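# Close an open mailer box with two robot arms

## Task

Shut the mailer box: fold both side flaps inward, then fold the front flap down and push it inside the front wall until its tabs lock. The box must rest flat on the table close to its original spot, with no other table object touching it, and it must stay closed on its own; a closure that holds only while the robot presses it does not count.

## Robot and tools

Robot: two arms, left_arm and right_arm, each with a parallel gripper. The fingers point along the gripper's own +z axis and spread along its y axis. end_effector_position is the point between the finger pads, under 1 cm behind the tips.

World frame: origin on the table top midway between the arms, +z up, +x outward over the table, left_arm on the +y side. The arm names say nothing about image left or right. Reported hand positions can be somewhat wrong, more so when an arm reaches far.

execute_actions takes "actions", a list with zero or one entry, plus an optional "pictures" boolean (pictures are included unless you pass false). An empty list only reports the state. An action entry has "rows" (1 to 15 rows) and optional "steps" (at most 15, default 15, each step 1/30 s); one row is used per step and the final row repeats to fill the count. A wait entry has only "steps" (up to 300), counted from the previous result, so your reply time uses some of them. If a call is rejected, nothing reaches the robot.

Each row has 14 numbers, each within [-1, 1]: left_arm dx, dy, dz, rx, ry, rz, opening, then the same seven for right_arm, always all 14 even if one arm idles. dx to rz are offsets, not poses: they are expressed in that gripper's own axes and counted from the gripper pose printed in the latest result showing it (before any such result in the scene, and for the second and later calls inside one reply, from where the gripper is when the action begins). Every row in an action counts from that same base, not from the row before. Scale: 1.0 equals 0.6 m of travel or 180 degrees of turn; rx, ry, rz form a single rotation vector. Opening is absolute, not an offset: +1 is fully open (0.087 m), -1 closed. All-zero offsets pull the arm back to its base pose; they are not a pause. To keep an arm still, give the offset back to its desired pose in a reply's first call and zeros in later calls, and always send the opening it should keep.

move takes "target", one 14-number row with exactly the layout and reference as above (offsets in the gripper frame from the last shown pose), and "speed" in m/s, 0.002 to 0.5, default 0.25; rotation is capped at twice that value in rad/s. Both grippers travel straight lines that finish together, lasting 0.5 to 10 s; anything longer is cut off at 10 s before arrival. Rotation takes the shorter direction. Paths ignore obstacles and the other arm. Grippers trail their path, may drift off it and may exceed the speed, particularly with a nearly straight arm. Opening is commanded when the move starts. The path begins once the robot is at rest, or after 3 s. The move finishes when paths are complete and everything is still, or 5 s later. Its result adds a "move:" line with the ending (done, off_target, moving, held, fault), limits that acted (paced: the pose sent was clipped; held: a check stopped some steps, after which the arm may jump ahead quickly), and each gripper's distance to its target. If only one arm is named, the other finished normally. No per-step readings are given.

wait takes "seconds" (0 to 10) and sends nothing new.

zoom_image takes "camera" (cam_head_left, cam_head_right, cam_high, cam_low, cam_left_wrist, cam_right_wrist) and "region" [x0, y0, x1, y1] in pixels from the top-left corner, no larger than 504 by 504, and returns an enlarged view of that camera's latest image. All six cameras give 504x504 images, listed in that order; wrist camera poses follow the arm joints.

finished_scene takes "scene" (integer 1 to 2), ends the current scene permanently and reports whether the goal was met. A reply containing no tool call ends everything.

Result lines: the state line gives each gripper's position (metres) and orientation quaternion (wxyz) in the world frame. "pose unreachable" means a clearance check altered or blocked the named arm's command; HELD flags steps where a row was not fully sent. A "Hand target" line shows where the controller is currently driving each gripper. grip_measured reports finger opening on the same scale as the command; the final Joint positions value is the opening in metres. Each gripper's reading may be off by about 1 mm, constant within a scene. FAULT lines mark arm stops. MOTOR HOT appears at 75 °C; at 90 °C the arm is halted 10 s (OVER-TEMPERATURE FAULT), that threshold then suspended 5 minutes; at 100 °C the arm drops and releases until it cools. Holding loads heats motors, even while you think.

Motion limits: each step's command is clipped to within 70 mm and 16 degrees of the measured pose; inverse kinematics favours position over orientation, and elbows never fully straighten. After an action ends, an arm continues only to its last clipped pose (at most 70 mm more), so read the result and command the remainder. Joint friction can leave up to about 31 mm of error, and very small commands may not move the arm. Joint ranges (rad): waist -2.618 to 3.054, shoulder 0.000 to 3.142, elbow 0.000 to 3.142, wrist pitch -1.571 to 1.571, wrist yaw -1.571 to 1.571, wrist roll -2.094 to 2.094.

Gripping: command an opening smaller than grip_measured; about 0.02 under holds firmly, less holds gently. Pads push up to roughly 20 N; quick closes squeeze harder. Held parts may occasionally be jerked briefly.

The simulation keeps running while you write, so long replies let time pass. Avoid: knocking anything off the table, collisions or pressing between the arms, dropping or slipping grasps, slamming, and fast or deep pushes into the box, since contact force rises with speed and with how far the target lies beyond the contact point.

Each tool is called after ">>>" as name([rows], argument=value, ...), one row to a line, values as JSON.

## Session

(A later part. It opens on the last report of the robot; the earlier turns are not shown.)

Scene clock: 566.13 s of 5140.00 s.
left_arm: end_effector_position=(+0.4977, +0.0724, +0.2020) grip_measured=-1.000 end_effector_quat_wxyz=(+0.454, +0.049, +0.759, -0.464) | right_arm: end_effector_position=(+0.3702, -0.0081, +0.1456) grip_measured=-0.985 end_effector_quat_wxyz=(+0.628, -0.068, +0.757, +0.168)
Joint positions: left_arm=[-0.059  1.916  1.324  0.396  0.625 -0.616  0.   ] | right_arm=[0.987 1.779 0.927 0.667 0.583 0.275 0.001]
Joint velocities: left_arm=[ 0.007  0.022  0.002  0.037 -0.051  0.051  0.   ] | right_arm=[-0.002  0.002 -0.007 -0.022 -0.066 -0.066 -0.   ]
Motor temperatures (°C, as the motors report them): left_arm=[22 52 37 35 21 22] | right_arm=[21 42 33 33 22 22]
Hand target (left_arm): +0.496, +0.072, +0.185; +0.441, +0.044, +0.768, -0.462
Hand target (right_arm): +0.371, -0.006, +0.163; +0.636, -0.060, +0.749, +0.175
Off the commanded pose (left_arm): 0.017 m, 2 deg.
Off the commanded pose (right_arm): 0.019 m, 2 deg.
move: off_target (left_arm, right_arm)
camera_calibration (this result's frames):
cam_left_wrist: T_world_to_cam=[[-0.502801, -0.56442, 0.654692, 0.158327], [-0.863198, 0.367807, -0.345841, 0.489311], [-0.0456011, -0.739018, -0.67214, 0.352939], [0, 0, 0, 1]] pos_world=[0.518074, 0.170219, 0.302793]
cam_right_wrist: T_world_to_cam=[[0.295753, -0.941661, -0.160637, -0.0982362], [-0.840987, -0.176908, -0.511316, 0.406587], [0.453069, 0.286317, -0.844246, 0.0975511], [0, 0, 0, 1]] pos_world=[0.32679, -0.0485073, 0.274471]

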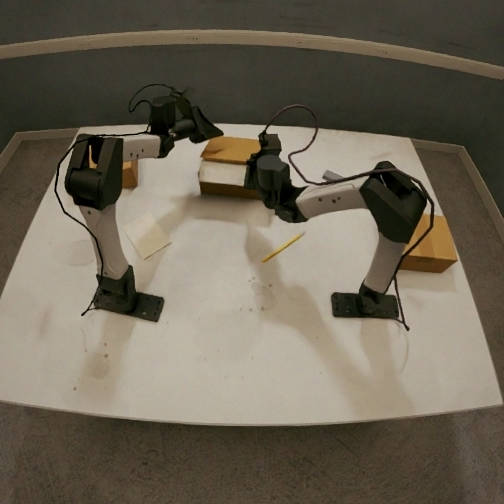

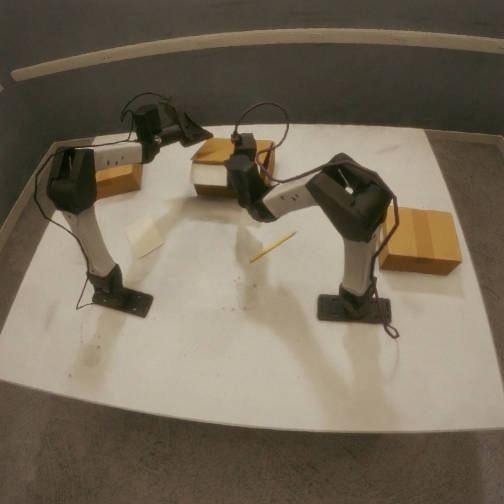

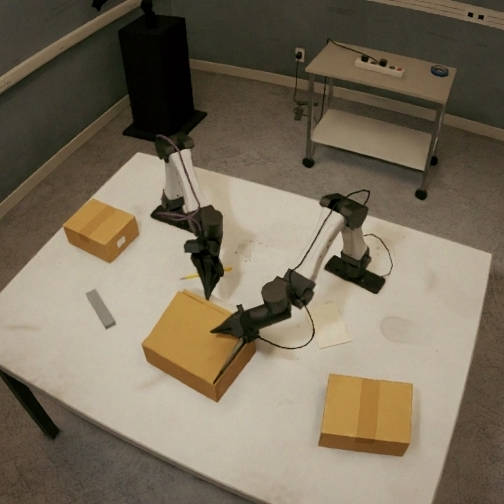

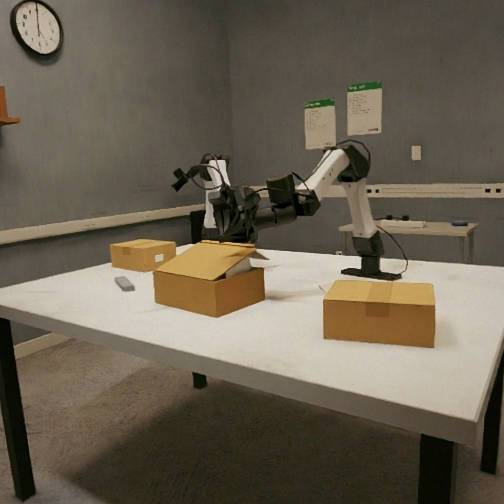

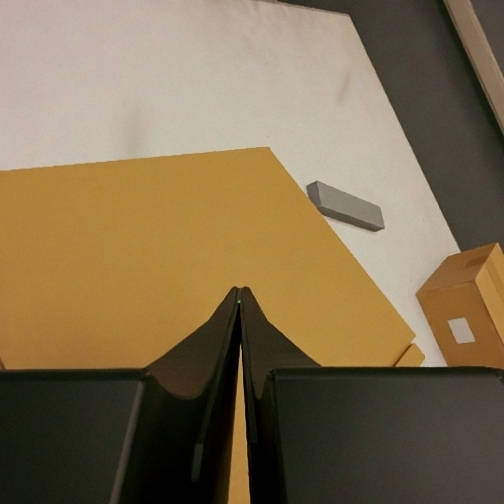

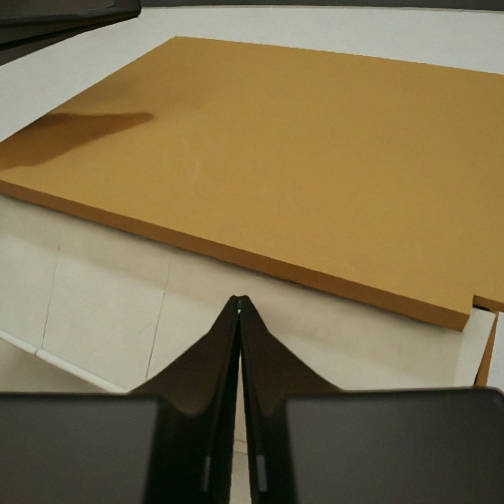

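>>> move(target=[0,0,0,0,0,0,-1, -0.075,0.01,0.035,0,0,0,-1], speed=0.04)

>>> zoom_image(camera="cam_low", region=[140,180,300,320])

Scene clock: 569.63 s of 5140.00 s.
left_arm: end_effector_position=(+0.4978, +0.0724, +0.2023) grip_measured=-1.000 end_effector_quat_wxyz=(+0.454, +0.050, +0.759, -0.464) | right_arm: end_effector_position=(+0.3916, -0.0010, +0.1764) grip_measured=-0.985 end_effector_quat_wxyz=(+0.625, -0.067, +0.760, +0.165)
Joint positions: left_arm=[-0.059  1.916  1.324  0.398  0.625 -0.616  0.   ] | right_arm=[0.952 1.779 1.081 0.504 0.553 0.273 0.001]
Joint velocities: left_arm=[-0.017 -0.002  0.002 -0.066 -0.037  0.051  0.   ] | right_arm=[-0.022 -0.007  0.007 -0.066 -0.037 -0.007  0.001]
Motor temperatures (°C, as the motors report them): left_arm=[22 51 37 35 21 22] | right_arm=[21 42 33 33 22 22]
Hand target (left_arm): +0.498, +0.072, +0.202; +0.454, +0.049, +0.759, -0.464
Hand target (right_arm): +0.397, -0.001, +0.187; +0.629, -0.067, +0.756, +0.168
Off the commanded pose (left_arm): 0.000 m, 0 deg.
Off the commanded pose (right_arm): 0.012 m, 1 deg.
move: off_target (right_arm)
camera_calibration (this result's frames):
cam_left_wrist: T_world_to_cam=[[-0.503774, -0.564195, 0.654138, 0.158756], [-0.862683, 0.367688, -0.34725, 0.489552], [-0.044602, -0.739249, -0.671953, 0.352604], [0, 0, 0, 1]] pos_world=[0.518032, 0.170229, 0.303082]
cam_right_wrist: T_world_to_cam=[[0.29023, -0.943936, -0.157328, -0.0914024], [-0.846392, -0.176491, -0.502465, 0.442185], [0.446528, 0.278991, -0.850163, 0.115449], [0, 0, 0, 1]] pos_world=[0.349239, -0.0404454, 0.305953]

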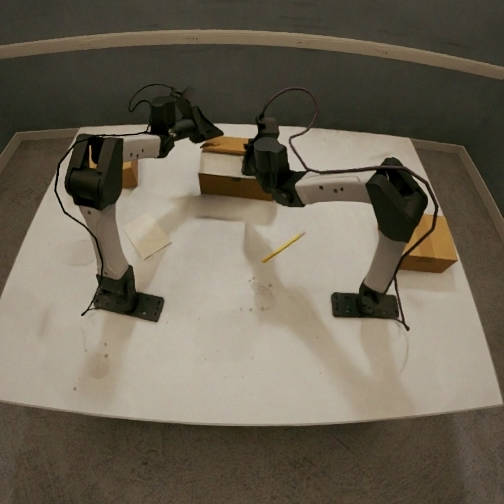

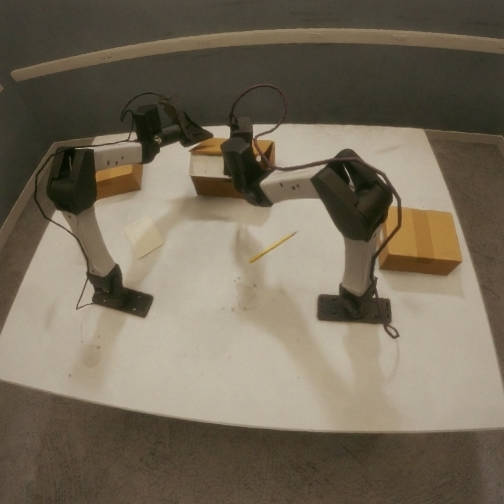

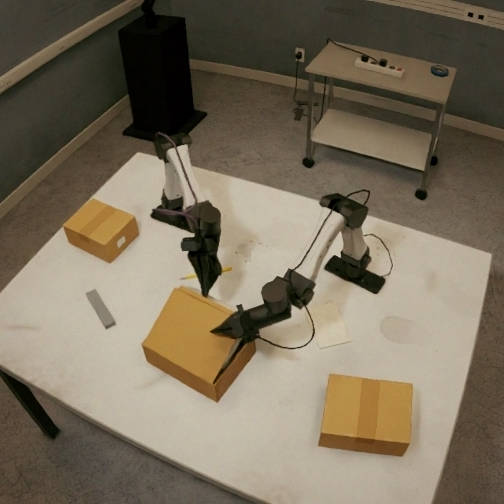

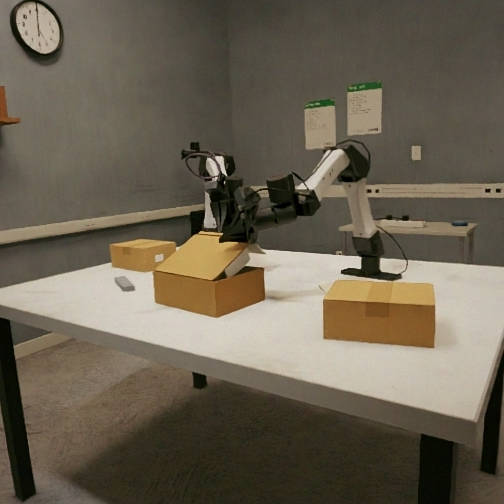

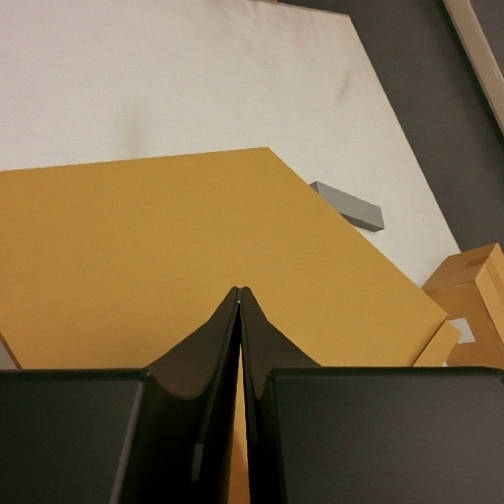

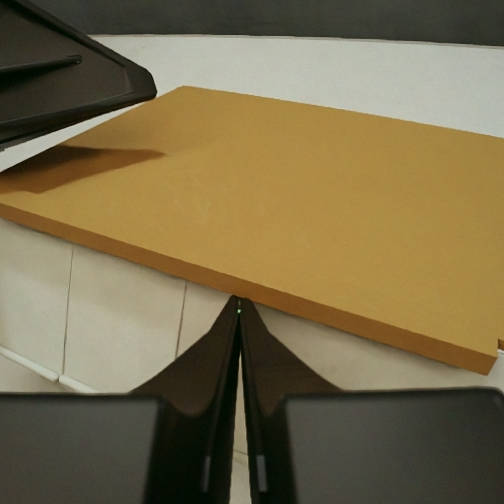

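Region (140, 180, 300, 320) of cam_low's 504x504 image, scaled by 3.150, with more detail than that image has; it fills the top 441 rows of this view, and the rest is white.

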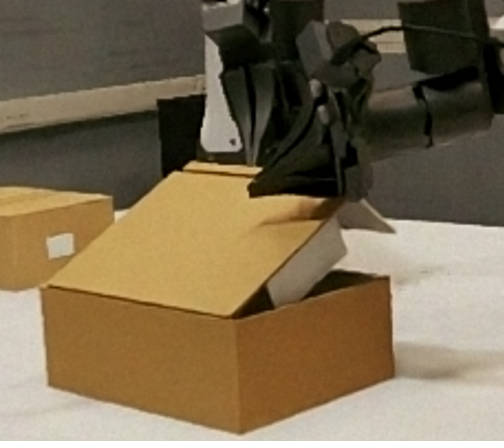

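>>> move(target=[0,0,0,0,0,0,-1, -0.01,0,0.04,0,0,0,-1], speed=0.03)

>>> zoom_image(camera="cam_low", region=[140,180,300,320])

Scene clock: 574.77 s of 5140.00 s.
left_arm: end_effector_position=(+0.4988, +0.0723, +0.2045) grip_measured=-1.000 end_effector_quat_wxyz=(+0.459, +0.051, +0.756, -0.464) | right_arm: end_effector_position=(+0.4040, +0.0056, +0.1811) grip_measured=-0.985 end_effector_quat_wxyz=(+0.625, -0.066, +0.759, +0.168)
Joint positions: left_arm=[-0.059  1.916  1.324  0.409  0.624 -0.616  0.   ] | right_arm=[0.936 1.816 1.143 0.484 0.534 0.272 0.001]
Joint velocities: left_arm=[-0.022 -0.002 -0.007  0.007 -0.022  0.051  0.   ] | right_arm=[ 0.017  0.007 -0.002 -0.051 -0.007 -0.022 -0.   ]
Motor temperatures (°C, as the motors report them): left_arm=[22 51 38 35 21 22] | right_arm=[21 42 34 33 22 22]
Hand target (left_arm): +0.498, +0.072, +0.202; +0.454, +0.050, +0.759, -0.464
Hand target (right_arm): +0.415, +0.006, +0.179; +0.625, -0.067, +0.760, +0.165
Off the commanded pose (left_arm): 0.002 m, 1 deg.
Off the commanded pose (right_arm): 0.011 m, 0 deg.
After step 90, 1.03 s passed at rest.
move: off_target (right_arm)
camera_calibration (this result's frames):
cam_left_wrist: T_world_to_cam=[[-0.510442, -0.563222, 0.649793, 0.161922], [-0.859148, 0.365886, -0.35776, 0.491681], [-0.0362522, -0.740884, -0.670654, 0.349743], [0, 0, 0, 1]] pos_world=[0.517757, 0.170417, 0.305245]
cam_right_wrist: T_world_to_cam=[[0.292956, -0.942101, -0.163165, -0.0880597], [-0.845511, -0.175586, -0.504262, 0.456183], [0.446416, 0.285685, -0.847996, 0.11164], [0, 0, 0, 1]] pos_world=[0.361667, -0.0347558, 0.310338]

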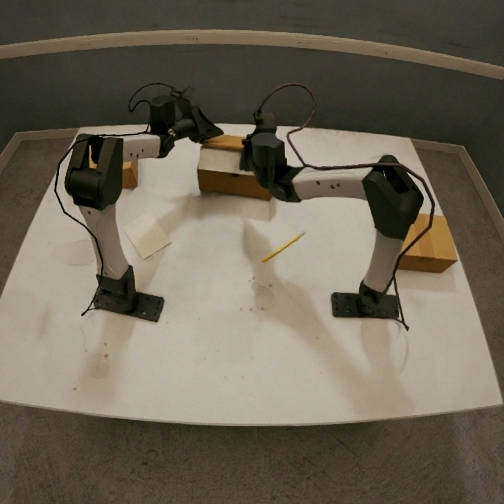

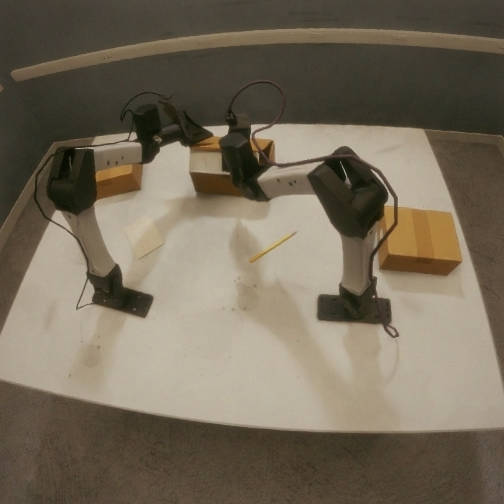

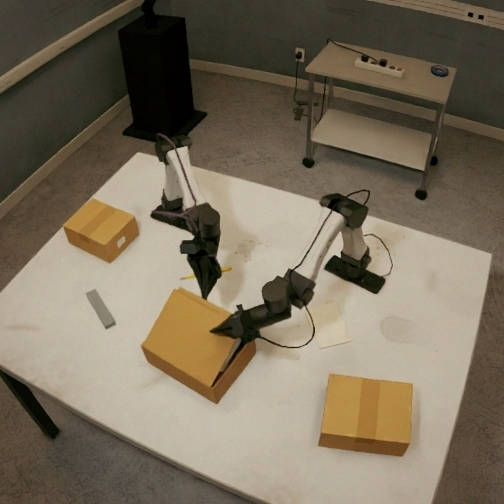

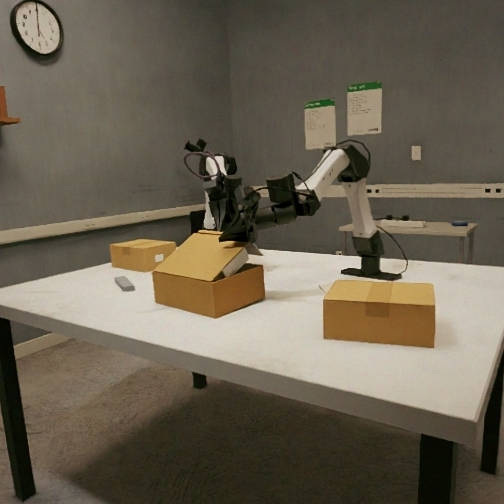

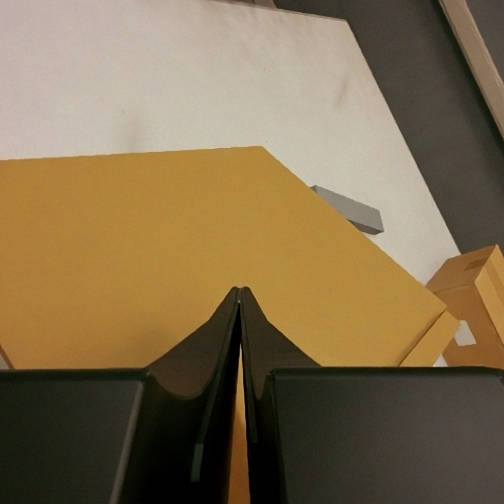

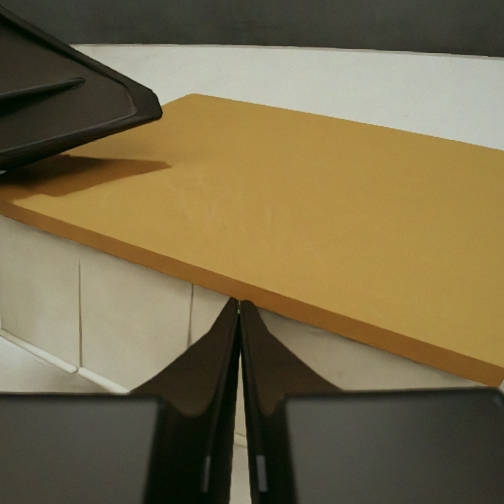

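Region (140, 180, 300, 320) of cam_low's 504x504 image, scaled by 3.150, with more detail than that image has; it fills the top 441 rows of this view, and the rest is white.

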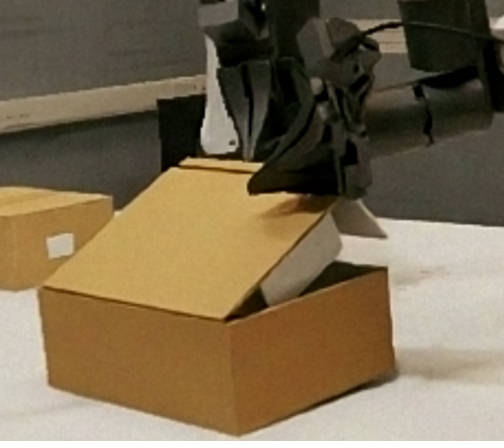

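>>> move(target=[0,0,0,0,0,0,-1, 0,0,-0.13,0,0,0,-1], speed=0.08)

>>> zoom_image(camera="cam_low", region=[140,180,300,320])

Scene clock: 578.40 s of 5140.00 s.
left_arm: end_effector_position=(+0.4989, +0.0723, +0.2049) grip_measured=-1.000 end_effector_quat_wxyz=(+0.459, +0.052, +0.755, -0.464) | right_arm: end_effector_position=(+0.3371, -0.0159, +0.1927) grip_measured=-0.985 end_effector_quat_wxyz=(+0.627, -0.069, +0.757, +0.168)
Joint positions: left_arm=[-0.059  1.916  1.324  0.411  0.624 -0.616  0.   ] | right_arm=[1.053 1.592 0.933 0.462 0.645 0.29  0.001]
Joint velocities: left_arm=[ 0.012  0.017 -0.017  0.051  0.037 -0.037  0.   ] | right_arm=[-0.002  0.002 -0.002 -0.007 -0.037 -0.037 -0.001]
Motor temperatures (°C, as the motors report them): left_arm=[22 51 38 35 21 22] | right_arm=[21 42 34 33 22 22]
Hand target (left_arm): +0.499, +0.072, +0.204; +0.459, +0.051, +0.756, -0.464
Hand target (right_arm): +0.332, -0.020, +0.193; +0.626, -0.066, +0.759, +0.168
Off the commanded pose (left_arm): 0.000 m, 0 deg.
Off the commanded pose (right_arm): 0.007 m, 1 deg.
move: done
camera_calibration (this result's frames):
cam_left_wrist: T_world_to_cam=[[-0.511649, -0.562943, 0.649085, 0.162459], [-0.858481, 0.365732, -0.359513, 0.491973], [-0.0350061, -0.741172, -0.670402, 0.349319], [0, 0, 0, 1]] pos_world=[0.5177, 0.17043, 0.305605]
cam_right_wrist: T_world_to_cam=[[0.298866, -0.940984, -0.158831, -0.0896377], [-0.840953, -0.181023, -0.509929, 0.401129], [0.451083, 0.28597, -0.845426, 0.155443], [0, 0, 0, 1]] pos_world=[0.294003, -0.0561859, 0.321726]

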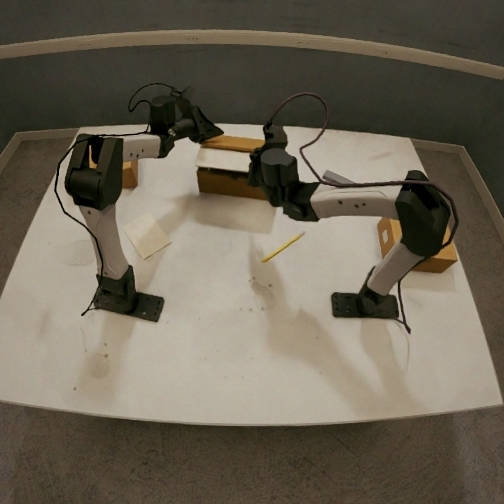

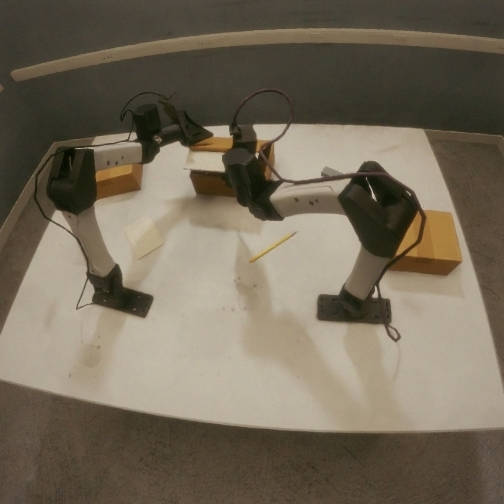

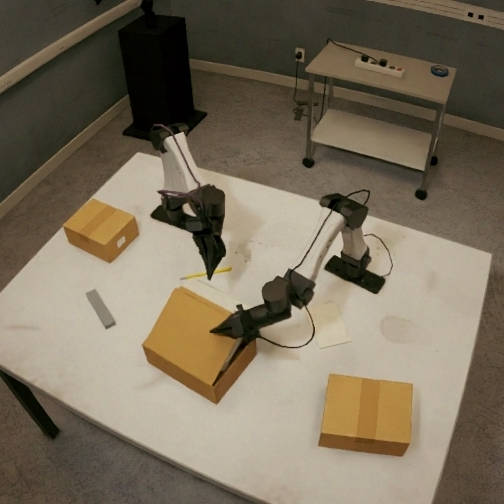

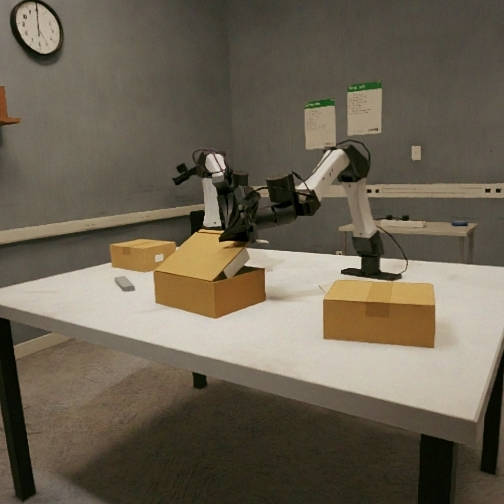

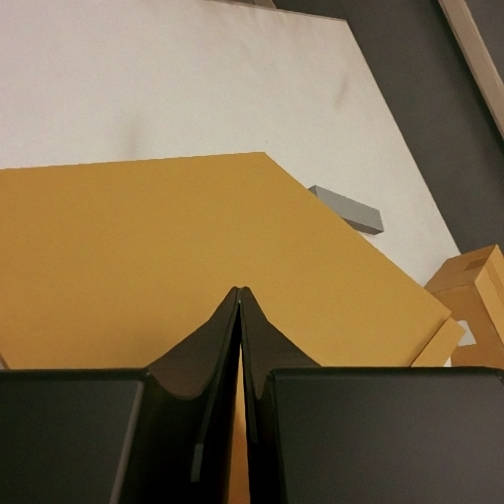

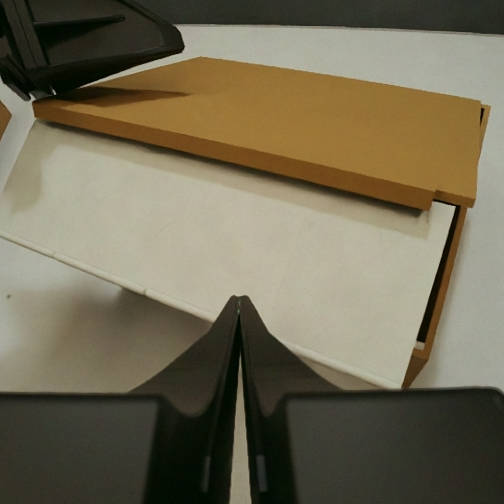

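Region (140, 180, 300, 320) of cam_low's 504x504 image, scaled by 3.150, with more detail than that image has; it fills the top 441 rows of this view, and the rest is white.

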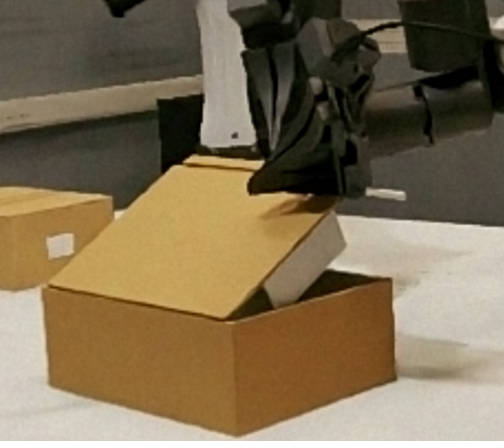

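>>> move(target=[-0.1,0.11,-0.2,0.024,0.148,-0.402,0.6, 0,0,-0.05,0,0,0,-1], speed=0.15)

Scene clock: 592.90 s of 5140.00 s.
left_arm: end_effector_position=(+0.4855, +0.2174, +0.2297) grip_measured=+0.600 end_effector_quat_wxyz=(-0.057, -0.274, +0.704, -0.653) | right_arm: end_effector_position=(+0.3150, -0.0221, +0.1957) grip_measured=-0.985 end_effector_quat_wxyz=(+0.629, -0.072, +0.756, +0.166)
Joint positions: left_arm=[ 0.346  2.237  1.895 -0.587  1.395 -1.107  0.07 ] | right_arm=[1.103 1.524 0.88  0.441 0.694 0.294 0.001]
Joint velocities: left_arm=[ 0.007  0.027  0.095 -0.168  0.007  0.183 -0.001] | right_arm=[-0.002  0.002 -0.007  0.007  0.037  0.007  0.   ]
Motor temperatures (°C, as the motors report them): left_arm=[22 51 38 35 21 22] | right_arm=[21 41 34 33 22 22]
Hand target (left_arm): +0.486, +0.221, +0.222; -0.071, -0.287, +0.700, -0.651
Hand target (right_arm): +0.310, -0.026, +0.197; +0.628, -0.070, +0.757, +0.168
Off the commanded pose (left_arm): 0.007 m, 3 deg.
Off the commanded pose (right_arm): 0.007 m, 0 deg.
After step 90, 6.50 s passed at rest.
move: off_target (left_arm)
camera_calibration (this result's frames):
cam_left_wrist: T_world_to_cam=[[0.452373, 0.00487255, 0.891816, -0.426062], [-0.750628, 0.542061, 0.377794, 0.176319], [-0.481578, -0.840325, 0.248871, 0.500245], [0, 0, 0, 1]] pos_world=[0.565996, 0.326868, 0.18886]
cam_right_wrist: T_world_to_cam=[[0.300495, -0.941647, -0.151667, -0.0902999], [-0.838778, -0.185201, -0.512008, 0.382545], [0.454043, 0.281071, -0.845485, 0.16865], [0, 0, 0, 1]] pos_world=[0.271431, -0.0615855, 0.324762]

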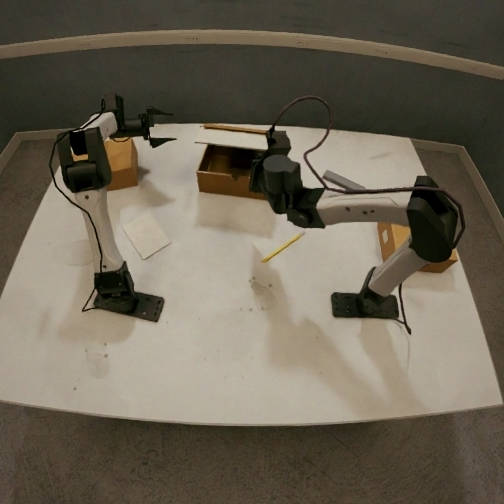

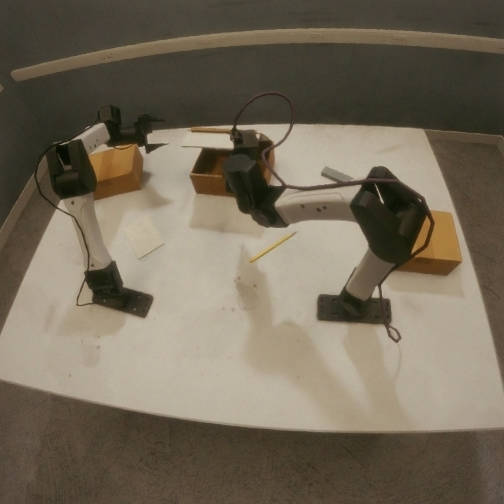

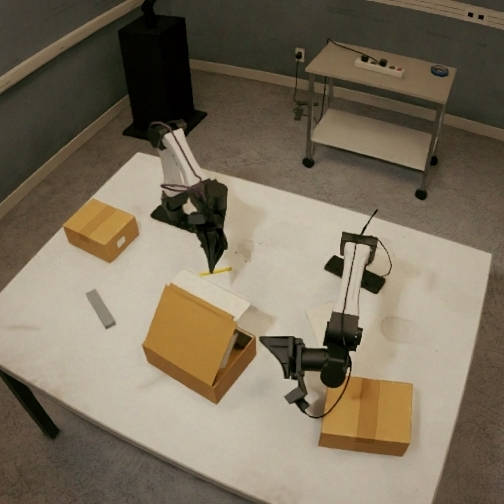

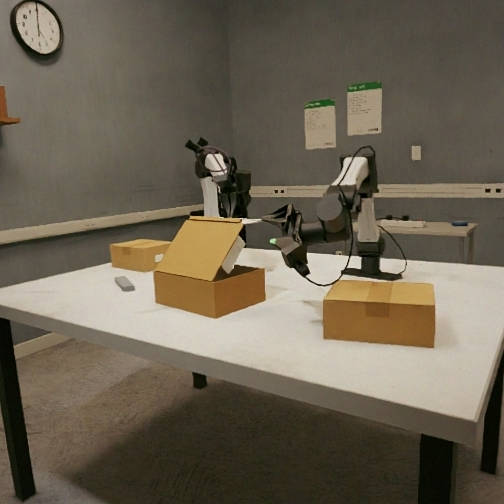

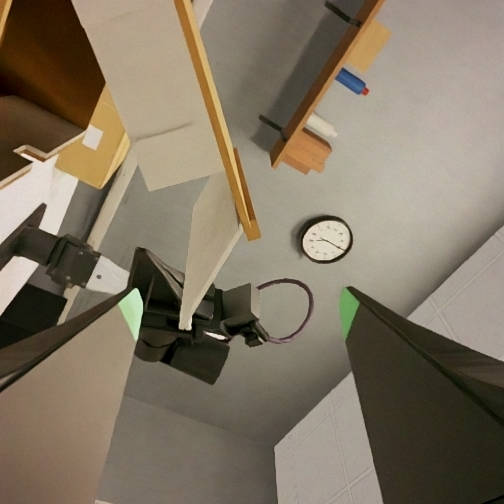

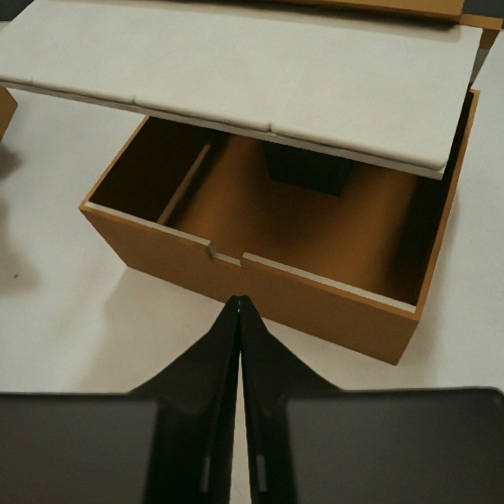

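Aligned. Advance, close, lower to ~33°.

>>> move(target=[0,0.01,0.17,0,0,0,0.6, 0,0,0,0,0,0,-1], speed=0.08)

>>> move(target=[0,0.05,0,0,0,0,-0.8, 0,0,0,0,0,0,-1], speed=0.04)

Scene clock: 597.10 s of 5140.00 s.
left_arm: end_effector_position=(+0.5101, +0.1298, +0.2291) grip_measured=+0.600 end_effector_quat_wxyz=(-0.045, -0.258, +0.703, -0.661) | right_arm: end_effector_position=(+0.3149, -0.0221, +0.1956) grip_measured=-0.985 end_effector_quat_wxyz=(+0.629, -0.072, +0.756, +0.166)
Joint positions: left_arm=[ 0.162  2.235  1.762  0.065  1.257 -1.602  0.07 ] | right_arm=[1.103 1.524 0.88  0.441 0.694 0.294 0.001]
Joint velocities: left_arm=[ 0.002 -0.012 -0.007  0.037  0.007 -0.007  0.001] | right_arm=[-0.012  0.002 -0.002 -0.051 -0.051 -0.066 -0.   ]
Motor temperatures (°C, as the motors report them): left_arm=[22 52 38 34 21 22] | right_arm=[21 41 34 33 22 22]
Hand target (left_arm): +0.510, +0.121, +0.210; -0.059, -0.273, +0.704, -0.653
Hand target (right_arm): +0.315, -0.022, +0.196; +0.629, -0.072, +0.756, +0.166
Off the commanded pose (left_arm): 0.021 m, 2 deg.
Off the commanded pose (right_arm): 0.000 m, 0 deg.
move: off_target (left_arm)
camera_calibration (this result's frames):
cam_left_wrist: T_world_to_cam=[[0.415772, 0.00864249, 0.909428, -0.422029], [-0.762672, 0.548052, 0.34347, 0.25564], [-0.495445, -0.8364, 0.234456, 0.448504], [0, 0, 0, 1]] pos_world=[0.592647, 0.238672, 0.190846]
cam_right_wrist: T_world_to_cam=[[0.300467, -0.941698, -0.15141, -0.0903753], [-0.838873, -0.185371, -0.51179, 0.382471], [0.453884, 0.28079, -0.845663, 0.168677], [0, 0, 0, 1]] pos_world=[0.27144, -0.06157, 0.324705]

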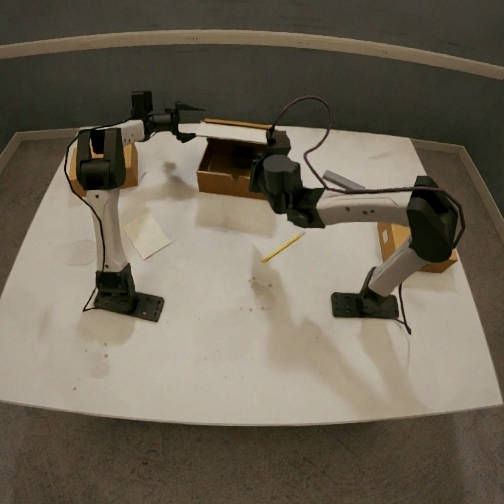

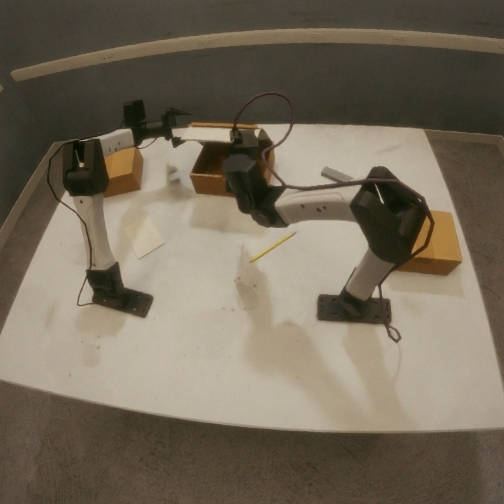

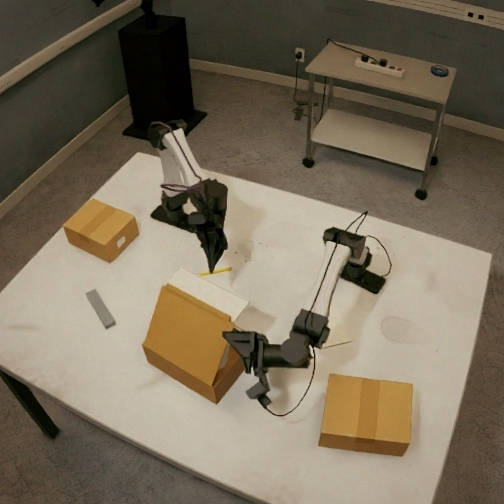

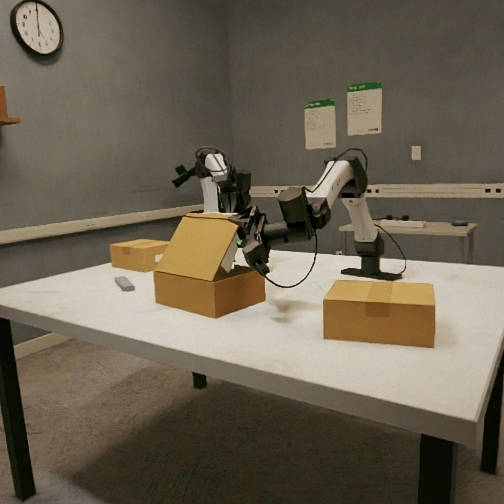

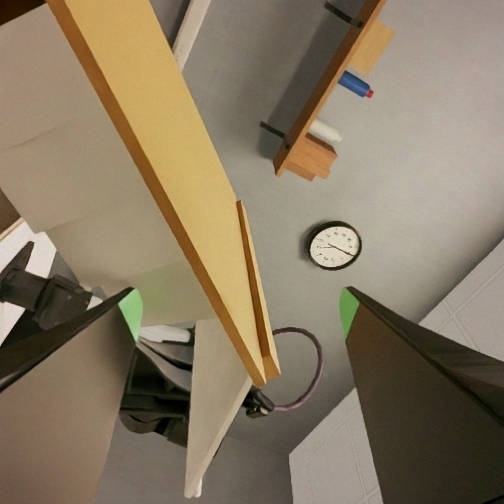

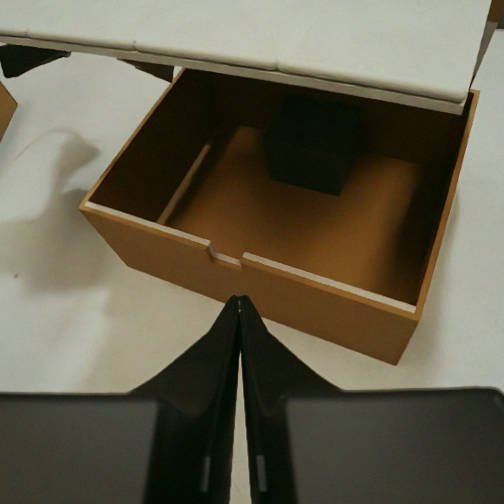

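Scene clock: 598.23 s of 5140.00 s.
left_arm: end_effector_position=(+0.4961, +0.1334, +0.2149) grip_measured=-0.798 end_effector_quat_wxyz=(-0.045, -0.244, +0.703, -0.667) | right_arm: end_effector_position=(+0.3149, -0.0221, +0.1956) grip_measured=-0.985 end_effector_quat_wxyz=(+0.629, -0.072, +0.756, +0.166)
Joint positions: left_arm=[ 0.17   2.211  1.648  0.176  1.285 -1.6    0.009] | right_arm=[1.103 1.524 0.88  0.441 0.694 0.294 0.001]
Joint velocities: left_arm=[ 0.002  0.007 -0.012 -0.022  0.051 -0.037  0.001] | right_arm=[-0.017  0.002 -0.012  0.081 -0.066 -0.066 -0.   ]
Motor temperatures (°C, as the motors report them): left_arm=[22 52 38 34 21 22] | right_arm=[21 41 34 33 22 22]
Hand target (left_arm): +0.497, +0.130, +0.202; -0.046, -0.258, +0.704, -0.660
Hand target (right_arm): +0.315, -0.022, +0.196; +0.629, -0.072, +0.756, +0.166
Off the commanded pose (left_arm): 0.014 m, 2 deg.
Off the commanded pose (right_arm): 0.000 m, 0 deg.
move: off_target (left_arm)
camera_calibration (this result's frames):
cam_left_wrist: T_world_to_cam=[[0.394778, 0.0106534, 0.918715, -0.395254], [-0.759987, 0.565696, 0.320012, 0.249285], [-0.516304, -0.824545, 0.231421, 0.457271], [0, 0, 0, 1]] pos_world=[0.581582, 0.240233, 0.17753]
cam_right_wrist: T_world_to_cam=[[0.300467, -0.941698, -0.15141, -0.0903753], [-0.838873, -0.185371, -0.51179, 0.382471], [0.453884, 0.28079, -0.845663, 0.168677], [0, 0, 0, 1]] pos_world=[0.27144, -0.06157, 0.324705]

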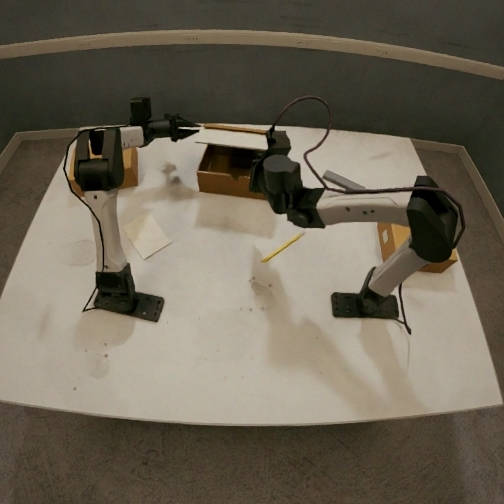

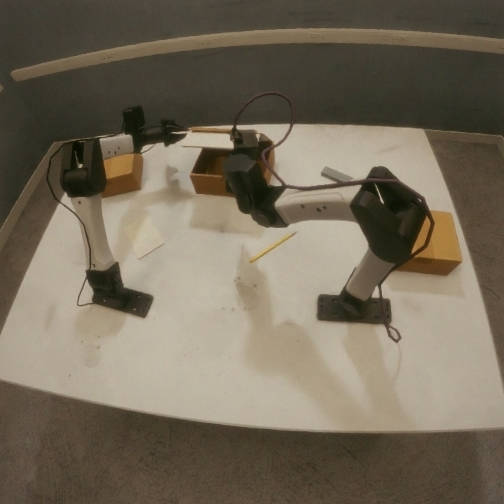

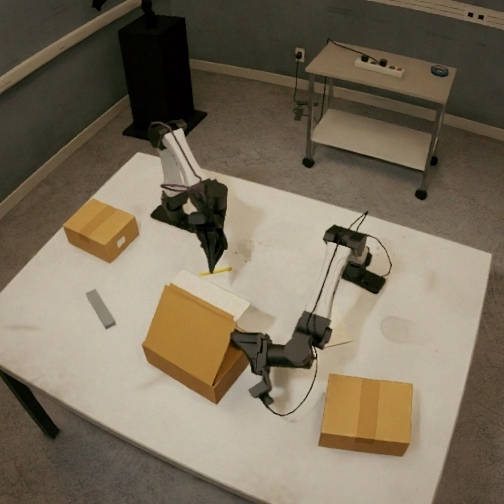

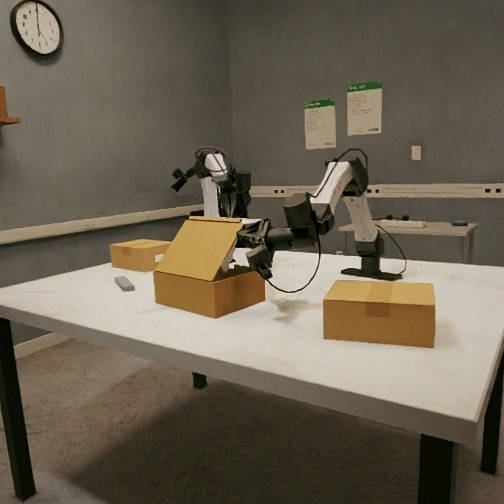

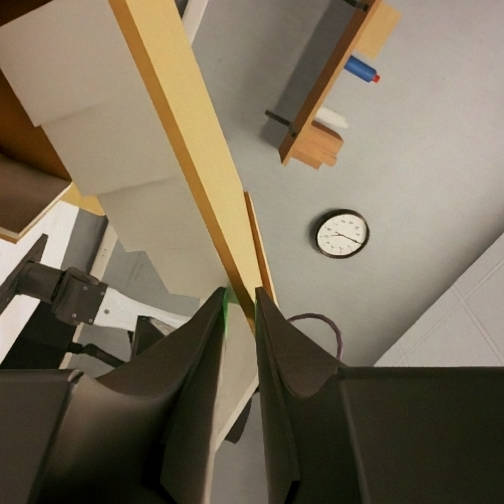

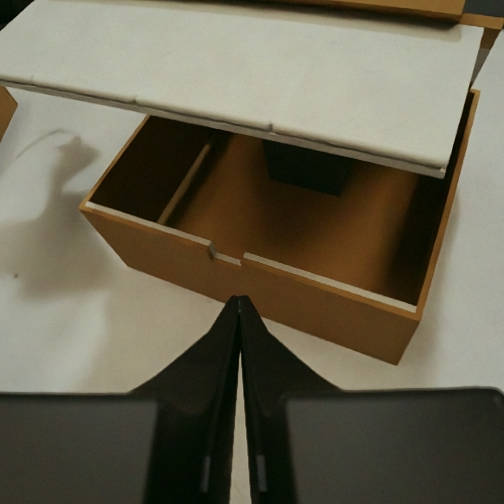

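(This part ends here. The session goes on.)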